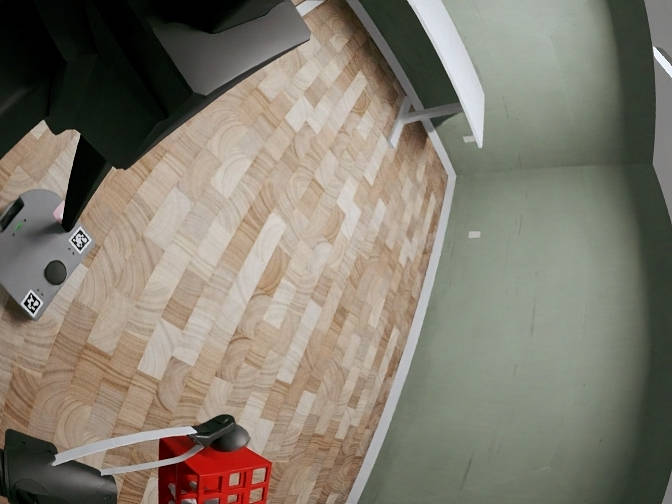

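Emit:
execute_actions(
  actions=[
    {"r2":{"base":{"rotate_rad":1.4},"joints":{"head_pan_rad":0}},"r3":{"base":{"translate_m":0.5}}},
  ],
  cameras=[],
)

Emit:
execute_actions(
  actions=[
    {"r2":{"base":{"translate_m":1}}},
  ],
  cameras=[],
)

Emit:
execute_actions(
  actions=[
    {"r2":{"base":{"translate_m":0.5}}},
  ],
  cameras=[],
)

Emit:
execute_actions(
  actions=[
    {"r2":{"base":{"rotate_rad":1.84},"joints":{"head_pan_rad":-1.57,"wrist_yaw_rad":0,"lift_m":0.8}}},
  ],
  cameras=["r2_nav_camera","r2_head_camera"],
)

Scene clock: 222.67 s.
r1.base_odometry: x=+4.808 y=+3.464 heading=-1.681 (m, m, rad; r1's odometry frame)
r1.turned_by_wheels: +0.000 (rad since the last result)
r1.turned_by_imu: -0.001 (rad since the last result)
r1.base_tilt: forward=+0.9 right=+1.3 (deg)
r1.lidar_m: 1.45 1.47 1.76 1.57 1.57 1.87 1.67 1.68 2.02 2.57 2.58 1.63
r1.head_depth_mm: 1340 1305 1275 1250 1216 1193 1163 / 1352 1305 1277 1260 1216 1193 1169 / 1348 1315 1282 1252 - 1192 1174 / 1350 1314 1284 1256 - 1194 1171 / 1358 1313 1287 1261 - - 1182 / 1356 1325 1290 1258 1241 1198 1182 / 1358 1330 1293 1269 1236 1199 1183
r1.base_status: not commanded
r1.joint_positions: lift_m=+0.310 arm_m=+0.002 wrist_yaw_rad=+2.995 wrist_pitch_rad=-0.364 wrist_roll_rad=-0.004 gripper_m=+0.037 head_pan_rad=+0.000 head_tilt_rad=-1.490
r1.joint_status: not commanded
r1.on_its_own: wrist_yaw_rad is held at +2.995, not at its first target +3.037, by its stall guard, which is not easing now
r1.motor_effort: left_wheel=-2(1) right_wheel=+0(0) lift_m=+38(38) arm_m=+0(0) wrist_yaw_rad=+1(0) wrist_pitch_rad=+8(8) wrist_roll_rad=-2(2) gripper_m=+0(0) head_pan_rad=+1(1) head_tilt_rad=-6(6) (%)
r1.hand_pose: x=+0.0125 y=+0.0815 z=+0.3349 quat_wxyz=(+0.179, +0.701, +0.077, +0.686) (m; r1's base frame)
r1.wrist_depth_mm: - - - - - - - / - - - - - - - / - - - - - - - / 832 - 832 811 807 820 814 / 666 655 - 662 661 671 663 / 558 558 - 559 577 549 556 / 480 491 - 498 481 481 474
r2.base_odometry: x=+5.574 y=+1.288 heading=+1.555 (m, m, rad; r2's odometry frame)
r2.turned_by_wheels: +1.400 (rad since the last result)
r2.turned_by_imu: +1.415 (rad since the last result)
r2.base_tilt: forward=-1.7 right=+3.2 (deg)
r2.lidar_m: 2.57 1.80 0.90 0.88 0.92 0.87 1.31 2.06 2.28 2.39 2.38 2.62
r2.head_depth_mm: 2605 2959 2344 1855 - 298 1151 / 2289 2829 2341 1871 349 318 1116 / 2281 2795 2365 1857 1543 313 1116 / 2156 2786 2371 1872 1550 342 1142 / 2156 2683 2363 1876 1563 1327 1161 / 2167 2597 2310 1873 1558 1328 1167 / 2145 2464 2397 1883 1564 1335 1164
r2.base_status: done
r2.joint_positions: lift_m=+0.900 arm_m=+0.003 wrist_yaw_rad=+1.898 wrist_pitch_rad=-0.029 wrist_roll_rad=-0.006 gripper_m=+0.114 head_pan_rad=+0.007 head_tilt_rad=-0.705
r2.joint_status: all done
r2.on_its_own: gripper_m is held at +0.113, not at your +0.085, by its stall guard, which is not easing now
r2.motor_effort: left_wheel=-3(7) right_wheel=+4(7) lift_m=+49(49) arm_m=-4(4) wrist_yaw_rad=+2(2) wrist_pitch_rad=+9(9) wrist_roll_rad=+0(0) gripper_m=-22(23) head_pan_rad=-2(36) head_tilt_rad=+2(2) (%)
r2.hand_pose: x=+0.2205 y=-0.0661 z=+1.0071 quat_wxyz=(+0.422, +0.579, -0.402, +0.571) (m; r2's base frame)
r2.wrist_depth_mm: - - - - - - - / - - - 147 - - - / - - - 125 154 - - / - - 167 127 130 - - / - 118 - 158 152 - - / - 118 143 132 151 - - / - - 153 148 151 - -
r3.base_odometry: x=-1.235 y=-2.189 heading=+0.042 (m, m, rad; r3's odometry frame)
r3.turned_by_wheels: +0.000 (rad since the last result)
r3.turned_by_imu: +0.001 (rad since the last result)
r3.base_tilt: forward=+0.1 right=+0.1 (deg)
r3.lidar_m: 0.82 0.78 0.89 0.85 0.87 1.14 1.34 1.33 1.31 1.24 1.11 0.87
r3.head_depth_mm: 1234 1314 1293 1268 1248 1221 1195 / 1215 1302 1286 1263 1239 1214 1187 / 1206 1309 1286 1260 - 1206 1185 / 1192 1302 1276 1252 - 1201 1184 / 1177 1294 1275 1252 - - 1182 / 1164 1295 1268 1244 1236 - 1183 / 1089 1279 1259 1241 1218 1185 1179
r3.base_status: done
r3.joint_positions: lift_m=+0.310 arm_m=-0.002 wrist_yaw_rad=+3.041 wrist_pitch_rad=-0.316 wrist_roll_rad=+0.002 gripper_m=+0.037 head_pan_rad=+0.002 head_tilt_rad=-1.489
r3.joint_status: not commanded
r3.motor_effort: left_wheel=+0(9) right_wheel=-1(10) lift_m=+31(31) arm_m=-2(2) wrist_yaw_rad=-1(1) wrist_pitch_rad=+10(10) wrist_roll_rad=+0(1) gripper_m=+0(0) head_pan_rad=-1(0) head_tilt_rad=-7(7) (%)
r3.hand_pose: x=+0.0025 y=+0.0924 z=+0.3462 quat_wxyz=(+0.147, +0.703, +0.076, +0.691) (m; r3's base frame)
r3.wrist_depth_mm: 718 - 799 857 886 915 715 / 766 - 840 885 952 940 731 / 805 842 908 992 - - 744 / 851 896 940 - 994 971 738 / 766 752 796 800 761 778 703 / 609 615 - 625 643 617 621 / 509 508 - 526 509 516 524
pictures: none
No camera images: the call's "cameras" was empty. Leave "cameras" out to get every camera's image.

Scene clock: 233.60 s.
r1.base_odometry: x=+4.808 y=+3.464 heading=-1.681 (m, m, rad; r1's odometry frame)
r1.turned_by_wheels: +0.000 (rad since the last result)
r1.turned_by_imu: -0.002 (rad since the last result)
r1.base_tilt: forward=+1.0 right=+1.4 (deg)
r1.lidar_m: 1.45 1.46 1.76 1.57 1.58 1.87 1.68 1.68 2.03 2.57 2.58 1.63
r1.head_depth_mm: 1336 1306 1270 1244 1217 1189 1167 / 1348 1307 1276 1253 1219 1198 1170 / 1343 1309 1283 1251 - 1197 1169 / 1355 1314 1285 1253 - 1191 1177 / 1357 1324 1295 1266 - - 1177 / 1361 1319 1291 1257 1239 1201 1182 / 1364 1333 1295 1268 1235 1197 1185
r1.base_status: not commanded
r1.joint_positions: lift_m=+0.310 arm_m=+0.002 wrist_yaw_rad=+2.995 wrist_pitch_rad=-0.364 wrist_roll_rad=-0.004 gripper_m=+0.037 head_pan_rad=+0.000 head_tilt_rad=-1.490
r1.joint_status: not commanded
r1.on_its_own: wrist_yaw_rad is held at +2.995, not at its first target +3.037, by its stall guard, which is not easing now
r1.motor_effort: left_wheel=-1(1) right_wheel=+0(0) lift_m=+38(38) arm_m=+1(0) wrist_yaw_rad=+1(0) wrist_pitch_rad=+8(8) wrist_roll_rad=-2(1) gripper_m=+0(0) head_pan_rad=+0(0) head_tilt_rad=-7(6) (%)
r1.hand_pose: x=+0.0125 y=+0.0815 z=+0.3349 quat_wxyz=(+0.179, +0.701, +0.077, +0.686) (m; r1's base frame)
r1.wrist_depth_mm: - - - - - - - / - - - - - - - / - - - - - - - / 832 - 825 807 831 814 818 / 670 651 - 666 659 662 654 / 559 548 - 559 574 557 556 / 475 496 - 507 481 478 477
r2.base_odometry: x=+5.590 y=+2.288 heading=+1.555 (m, m, rad; r2's odometry frame)
r2.turned_by_wheels: +0.000 (rad since the last result)
r2.turned_by_imu: +0.004 (rad since the last result)
r2.base_tilt: forward=-1.6 right=+3.2 (deg)
r2.lidar_m: 1.60 1.32 1.34 1.10 1.09 1.30 1.92 2.98 2.49 2.05 2.04 1.58
r2.head_depth_mm: 1720 1382 2095 1850 - 298 1155 / 1681 1389 2150 1865 349 318 1115 / 1630 1401 2117 1855 1552 313 1118 / 1585 1408 2063 1886 1555 342 1138 / 1526 1415 1174 1876 1558 1327 1167 / 1492 1422 1132 1875 1560 1335 1168 / 1450 1416 1134 1886 1556 1340 1166
r2.base_status: done
r2.joint_positions: lift_m=+0.900 arm_m=+0.003 wrist_yaw_rad=+1.898 wrist_pitch_rad=-0.029 wrist_roll_rad=-0.006 gripper_m=+0.114 head_pan_rad=+0.007 head_tilt_rad=-0.705
r2.joint_status: not commanded
r2.on_its_own: gripper_m is held at +0.113, not at your +0.085, by its stall guard, which is not easing now
r2.motor_effort: left_wheel=-3(5) right_wheel=+3(7) lift_m=+49(49) arm_m=-4(4) wrist_yaw_rad=+2(1) wrist_pitch_rad=+9(9) wrist_roll_rad=+0(0) gripper_m=-22(22) head_pan_rad=-3(3) head_tilt_rad=+2(2) (%)
r2.hand_pose: x=+0.2205 y=-0.0661 z=+1.0071 quat_wxyz=(+0.422, +0.579, -0.402, +0.571) (m; r2's base frame)
r2.wrist_depth_mm: - - - - - - - / - - - 148 - - - / - - - 125 154 - - / - - 167 127 130 - - / - 118 - 159 151 - - / - 118 143 131 152 - - / - - 154 148 150 - -
r3.base_odometry: x=-1.235 y=-2.189 heading=+0.042 (m, m, rad; r3's odometry frame)
r3.turned_by_wheels: +0.000 (rad since the last result)
r3.turned_by_imu: +0.003 (rad since the last result)
r3.base_tilt: forward=+0.1 right=+0.0 (deg)
r3.lidar_m: 0.82 0.78 0.89 0.85 0.86 1.14 1.48 1.51 1.31 1.24 1.12 0.87
r3.head_depth_mm: 1230 1315 1291 1262 1238 1218 1199 / 1220 1314 1283 1262 1238 1211 1193 / 1208 1310 1280 1254 - 1208 1186 / 1190 1302 1278 1253 - 1207 1188 / 1181 1300 1267 1252 - - 1179 / 1162 1287 1266 1247 1227 - 1173 / 1088 1286 1261 1241 1220 1185 1177
r3.base_status: not commanded
r3.joint_positions: lift_m=+0.310 arm_m=-0.002 wrist_yaw_rad=+3.041 wrist_pitch_rad=-0.316 wrist_roll_rad=+0.002 gripper_m=+0.037 head_pan_rad=+0.002 head_tilt_rad=-1.489
r3.joint_status: not commanded
r3.motor_effort: left_wheel=+1(0) right_wheel=-1(1) lift_m=+31(31) arm_m=-3(2) wrist_yaw_rad=-1(2) wrist_pitch_rad=+10(10) wrist_roll_rad=-1(0) gripper_m=+0(0) head_pan_rad=+0(1) head_tilt_rad=-7(6) (%)
r3.hand_pose: x=+0.0025 y=+0.0924 z=+0.3462 quat_wxyz=(+0.147, +0.703, +0.076, +0.691) (m; r3's base frame)
r3.wrist_depth_mm: 716 - 792 840 875 895 722 / 760 - 837 887 951 957 719 / 819 846 939 957 - - 732 / 861 895 930 976 993 960 756 / 776 755 812 808 763 763 716 / 608 607 - 607 646 619 618 / 506 512 - 522 515 517 513
pictures: none
No camera images: the call's "cameras" was empty. Leave "cameras" out to get every camera's image.

Scene clock: 239.57 s.
r1.base_odometry: x=+4.808 y=+3.464 heading=-1.681 (m, m, rad; r1's odometry frame)
r1.turned_by_wheels: +0.000 (rad since the last result)
r1.turned_by_imu: -0.001 (rad since the last result)
r1.base_tilt: forward=+0.9 right=+1.2 (deg)
r1.lidar_m: 1.44 1.46 1.76 1.57 1.58 1.87 1.68 1.68 2.02 2.57 2.57 1.63
r1.head_depth_mm: 1337 1311 1271 1248 1220 1191 1167 / 1340 1301 1274 1254 1220 1197 1168 / 1346 1315 1280 1251 - 1195 1177 / 1348 1312 1286 1253 - 1194 1173 / 1354 1316 1292 1262 - - 1176 / 1357 1326 1292 1257 1241 1200 1181 / 1365 1334 1295 1263 1239 1201 1184
r1.base_status: not commanded
r1.joint_positions: lift_m=+0.310 arm_m=+0.002 wrist_yaw_rad=+2.995 wrist_pitch_rad=-0.364 wrist_roll_rad=-0.004 gripper_m=+0.037 head_pan_rad=+0.000 head_tilt_rad=-1.490
r1.joint_status: not commanded
r1.on_its_own: wrist_yaw_rad is held at +2.995, not at its first target +3.037, by its stall guard, which is not easing now
r1.motor_effort: left_wheel=-1(2) right_wheel=+0(0) lift_m=+38(38) arm_m=+0(0) wrist_yaw_rad=+0(0) wrist_pitch_rad=+8(8) wrist_roll_rad=-2(2) gripper_m=+0(0) head_pan_rad=+1(0) head_tilt_rad=-6(6) (%)
r1.hand_pose: x=+0.0125 y=+0.0815 z=+0.3349 quat_wxyz=(+0.179, +0.701, +0.077, +0.686) (m; r1's base frame)
r1.wrist_depth_mm: - - - - - - - / - - - - - - - / - - - - - - - / 825 - 821 820 832 816 827 / 673 650 - 661 652 667 665 / 553 560 - 551 572 560 558 / 475 490 - 499 477 478 475
r2.base_odometry: x=+5.598 y=+2.788 heading=+1.555 (m, m, rad; r2's odometry frame)
r2.turned_by_wheels: +0.000 (rad since the last result)
r2.turned_by_imu: +0.002 (rad since the last result)
r2.base_tilt: forward=-1.6 right=+3.3 (deg)
r2.lidar_m: 1.28 1.27 0.94 1.26 1.26 1.40 2.24 3.43 2.29 1.88 1.87 1.11
r2.head_depth_mm: 1260 1348 1035 843 - 298 1154 / 1213 1320 1033 822 349 318 1115 / 1178 1286 1035 823 755 313 1123 / 1136 1266 1043 825 1446 341 1139 / 1109 1231 1045 828 1445 1326 1162 / 1080 1208 1049 831 744 1330 1166 / 1045 1170 1052 833 724 1332 1166
r2.base_status: done
r2.joint_positions: lift_m=+0.900 arm_m=+0.003 wrist_yaw_rad=+1.898 wrist_pitch_rad=-0.029 wrist_roll_rad=-0.006 gripper_m=+0.114 head_pan_rad=+0.007 head_tilt_rad=-0.705
r2.joint_status: not commanded
r2.on_its_own: gripper_m is held at +0.113, not at your +0.085, by its stall guard, which is not easing now
r2.motor_effort: left_wheel=-3(5) right_wheel=+3(8) lift_m=+49(49) arm_m=-4(4) wrist_yaw_rad=+2(2) wrist_pitch_rad=+9(9) wrist_roll_rad=+0(0) gripper_m=-22(22) head_pan_rad=-3(3) head_tilt_rad=+2(2) (%)
r2.hand_pose: x=+0.2205 y=-0.0661 z=+1.0071 quat_wxyz=(+0.422, +0.579, -0.402, +0.571) (m; r2's base frame)
r2.wrist_depth_mm: - - - - - - - / - - - 148 - - - / - - - 125 154 - - / - - 167 126 129 - - / 791 119 763 158 152 907 - / 643 118 144 131 152 - 717 / - 532 153 147 151 563 602
r3.base_odometry: x=-1.235 y=-2.189 heading=+0.042 (m, m, rad; r3's odometry frame)
r3.turned_by_wheels: +0.000 (rad since the last result)
r3.turned_by_imu: +0.002 (rad since the last result)
r3.base_tilt: forward=+0.2 right=+0.1 (deg)
r3.lidar_m: 0.82 0.78 0.90 0.85 0.87 1.14 1.48 1.51 1.31 1.24 1.12 0.87
r3.head_depth_mm: 1240 1321 1295 1268 1241 1218 1200 / 1221 1318 1285 1267 1240 1213 1189 / 1206 1312 1281 1256 - 1210 1189 / 1191 1300 1280 1249 - 1197 1188 / 1178 1306 1274 1252 - - 1183 / 1167 1291 1276 1246 1230 - 1176 / 1086 1273 1260 1240 1220 1185 1171
r3.base_status: not commanded
r3.joint_positions: lift_m=+0.310 arm_m=-0.002 wrist_yaw_rad=+3.041 wrist_pitch_rad=-0.316 wrist_roll_rad=+0.002 gripper_m=+0.037 head_pan_rad=+0.002 head_tilt_rad=-1.489
r3.joint_status: not commanded
r3.motor_effort: left_wheel=+1(1) right_wheel=-1(1) lift_m=+31(31) arm_m=-3(3) wrist_yaw_rad=-1(1) wrist_pitch_rad=+10(10) wrist_roll_rad=-1(1) gripper_m=+1(0) head_pan_rad=+0(0) head_tilt_rad=-7(7) (%)
r3.hand_pose: x=+0.0025 y=+0.0924 z=+0.3462 quat_wxyz=(+0.147, +0.703, +0.076, +0.691) (m; r3's base frame)
r3.wrist_depth_mm: 723 - 815 843 884 930 720 / 774 - 829 874 945 978 716 / 811 842 900 966 - - 731 / 865 882 940 965 - 936 747 / 750 764 794 793 788 774 717 / 612 605 - 627 650 618 620 / 507 512 - 526 510 512 518
pictures: none
No camera images: the call's "cameras" was empty. Leave "cameras" out to get every camera's image.

Scene clock: 243.43 s.
r1.base_odometry: x=+4.808 y=+3.464 heading=-1.681 (m, m, rad; r1's odometry frame)
r1.turned_by_wheels: +0.000 (rad since the last result)
r1.turned_by_imu: -0.001 (rad since the last result)
r1.base_tilt: forward=+1.0 right=+1.3 (deg)
r1.lidar_m: 1.44 1.46 1.76 1.57 1.58 1.87 1.67 1.68 2.02 2.57 2.58 1.63
r1.head_depth_mm: 1344 1307 1275 1241 1223 1193 1166 / 1344 1307 1277 1251 1220 1193 1167 / 1344 1310 1280 1253 - 1196 1173 / 1352 1308 1284 1255 - 1198 1173 / 1346 1320 1290 1258 - - 1177 / 1355 1324 1291 1259 1244 1200 1182 / 1362 1330 1298 1261 1243 1199 1179
r1.base_status: not commanded
r1.joint_positions: lift_m=+0.310 arm_m=+0.002 wrist_yaw_rad=+2.995 wrist_pitch_rad=-0.364 wrist_roll_rad=-0.004 gripper_m=+0.037 head_pan_rad=+0.000 head_tilt_rad=-1.490
r1.joint_status: not commanded
r1.on_its_own: wrist_yaw_rad is held at +2.995, not at its first target +3.037, by its stall guard, which is not easing now
r1.motor_effort: left_wheel=-1(2) right_wheel=+0(0) lift_m=+38(38) arm_m=+0(0) wrist_yaw_rad=+0(0) wrist_pitch_rad=+8(8) wrist_roll_rad=-1(2) gripper_m=+0(0) head_pan_rad=+2(1) head_tilt_rad=-5(7) (%)
r1.hand_pose: x=+0.0125 y=+0.0815 z=+0.3349 quat_wxyz=(+0.179, +0.701, +0.077, +0.686) (m; r1's base frame)
r1.wrist_depth_mm: - - - - - - - / - - - - - - - / - - - - - - - / 824 - 828 823 841 839 841 / 660 647 - 665 663 658 661 / 556 554 - 554 569 558 555 / 482 488 - 499 474 477 479
r2.base_odometry: x=+5.598 y=+2.788 heading=-2.889 (m, m, rad; r2's odometry frame)
r2.turned_by_wheels: +1.840 (rad since the last result)
r2.turned_by_imu: +1.860 (rad since the last result)
r2.base_tilt: forward=-1.6 right=+3.2 (deg)
r2.lidar_m: 1.26 1.29 1.78 3.44 2.87 1.99 1.87 1.90 1.12 1.27 0.94 1.34
r2.head_depth_mm: 1105 1229 1030 818 1473 1344 - / 1099 1223 1032 510 1445 1352 - / 1095 1218 1040 485 511 - - / 1096 1222 1042 814 717 1319 1164 / 1090 1224 1047 828 1448 1333 1162 / 1088 1231 1049 832 1448 1328 1165 / 1088 1226 1054 834 1341 1304 1169
r2.base_status: done
r2.joint_positions: lift_m=+0.800 arm_m=+0.003 wrist_yaw_rad=+0.002 wrist_pitch_rad=-0.029 wrist_roll_rad=-0.006 gripper_m=+0.114 head_pan_rad=-1.563 head_tilt_rad=-0.705
r2.joint_status: all done
r2.on_its_own: gripper_m is held at +0.113, not at your +0.085, by its stall guard, which is not easing now
r2.motor_effort: left_wheel=-2(6) right_wheel=+3(7) lift_m=+40(43) arm_m=-4(4) wrist_yaw_rad=-3(5) wrist_pitch_rad=+9(9) wrist_roll_rad=+0(0) gripper_m=-22(23) head_pan_rad=-3(33) head_tilt_rad=+2(3) (%)
r2.hand_pose: x=-0.0208 y=-0.4036 z=+0.9073 quat_wxyz=(+0.710, +0.011, -0.704, -0.010) (m; r2's base frame)
r2.wrist_depth_mm: 915 911 964 961 - - - / 964 960 955 148 - - - / 990 - - 125 154 - - / 973 971 167 127 130 - - / 582 118 548 158 153 661 728 / 443 118 143 131 152 - 516 / 339 326 154 147 151 370 389
r3.base_odometry: x=-1.235 y=-2.189 heading=+0.042 (m, m, rad; r3's odometry frame)
r3.turned_by_wheels: +0.000 (rad since the last result)
r3.turned_by_imu: +0.001 (rad since the last result)
r3.base_tilt: forward=+0.1 right=+0.0 (deg)
r3.lidar_m: 0.82 0.78 0.90 0.85 0.87 1.14 1.48 1.52 1.31 1.24 1.12 0.87
r3.head_depth_mm: 1231 1321 1297 1268 1245 1216 1200 / 1220 1314 1294 1268 1236 1218 1195 / 1203 1316 1288 1258 - 1214 1195 / 1190 1303 1273 1255 - 1205 1188 / 1173 1299 1272 1251 - - 1177 / 1166 1293 1270 1244 1225 - 1181 / 1091 1276 1262 1241 1217 1190 1176
r3.base_status: not commanded
r3.joint_positions: lift_m=+0.310 arm_m=-0.002 wrist_yaw_rad=+3.041 wrist_pitch_rad=-0.316 wrist_roll_rad=+0.002 gripper_m=+0.037 head_pan_rad=+0.002 head_tilt_rad=-1.489
r3.joint_status: not commanded
r3.motor_effort: left_wheel=+0(0) right_wheel=-1(1) lift_m=+31(31) arm_m=-2(2) wrist_yaw_rad=-2(1) wrist_pitch_rad=+10(10) wrist_roll_rad=-1(1) gripper_m=+0(0) head_pan_rad=+1(0) head_tilt_rad=-7(7) (%)
r3.hand_pose: x=+0.0025 y=+0.0924 z=+0.3462 quat_wxyz=(+0.147, +0.703, +0.076, +0.691) (m; r3's base frame)
r3.wrist_depth_mm: 714 - 776 846 869 921 710 / 753 - 847 914 954 966 719 / 818 837 919 946 - - 725 / 854 899 934 955 - 979 748 / 762 753 806 818 777 752 711 / 611 615 - 610 644 624 616 / 513 514 - 523 512 509 512
pictures: r2_head_camera (sideways: a quarter turn clockwise sets it upright), r2_nav_camera (sideways: a quarter turn counterclockwise sets it upright)
camera_calibration (this result's frames):
r2_head_camera: T_world_to_cam=[[-0.0217887, 0.675545, -0.736997, 0.977217], [0.999534, 0.0304804, -0.00161147, -0.00289519], [0.0213753, -0.736689, -0.675894, 0.833543], [0, 0, 0, 1]] pos_world=[0.00636884, -0.0460039, 1.28359]
r2_nav_camera: T_world_to_cam=[[-0.0238323, -0.628056, 0.777803, -0.971937], [-0.999591, 0.0272796, -0.00860041, 0.07079], [-0.0158166, -0.77769, -0.628449, 0.775769], [0, 0, 0, 1]] pos_world=[0.0598676, -0.00905421, 1.24412]
Images, in order (width x height): r2_head_camera 896x504, r2_nav_camera 672x504.

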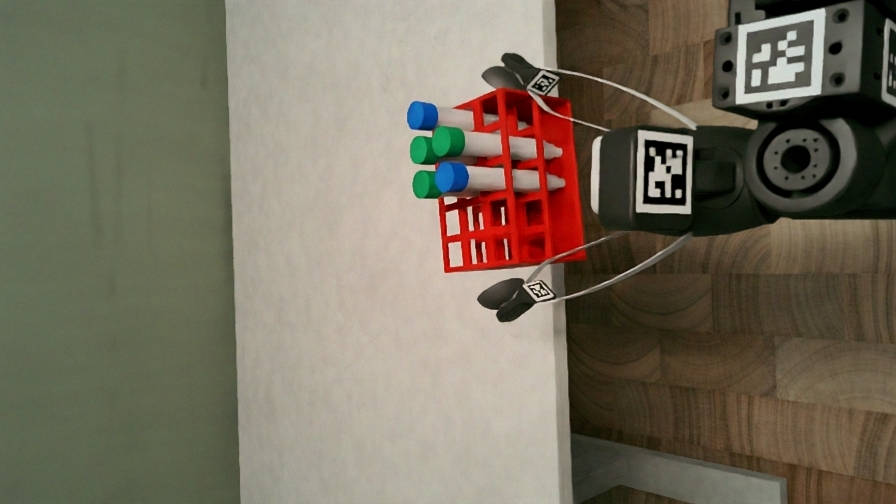

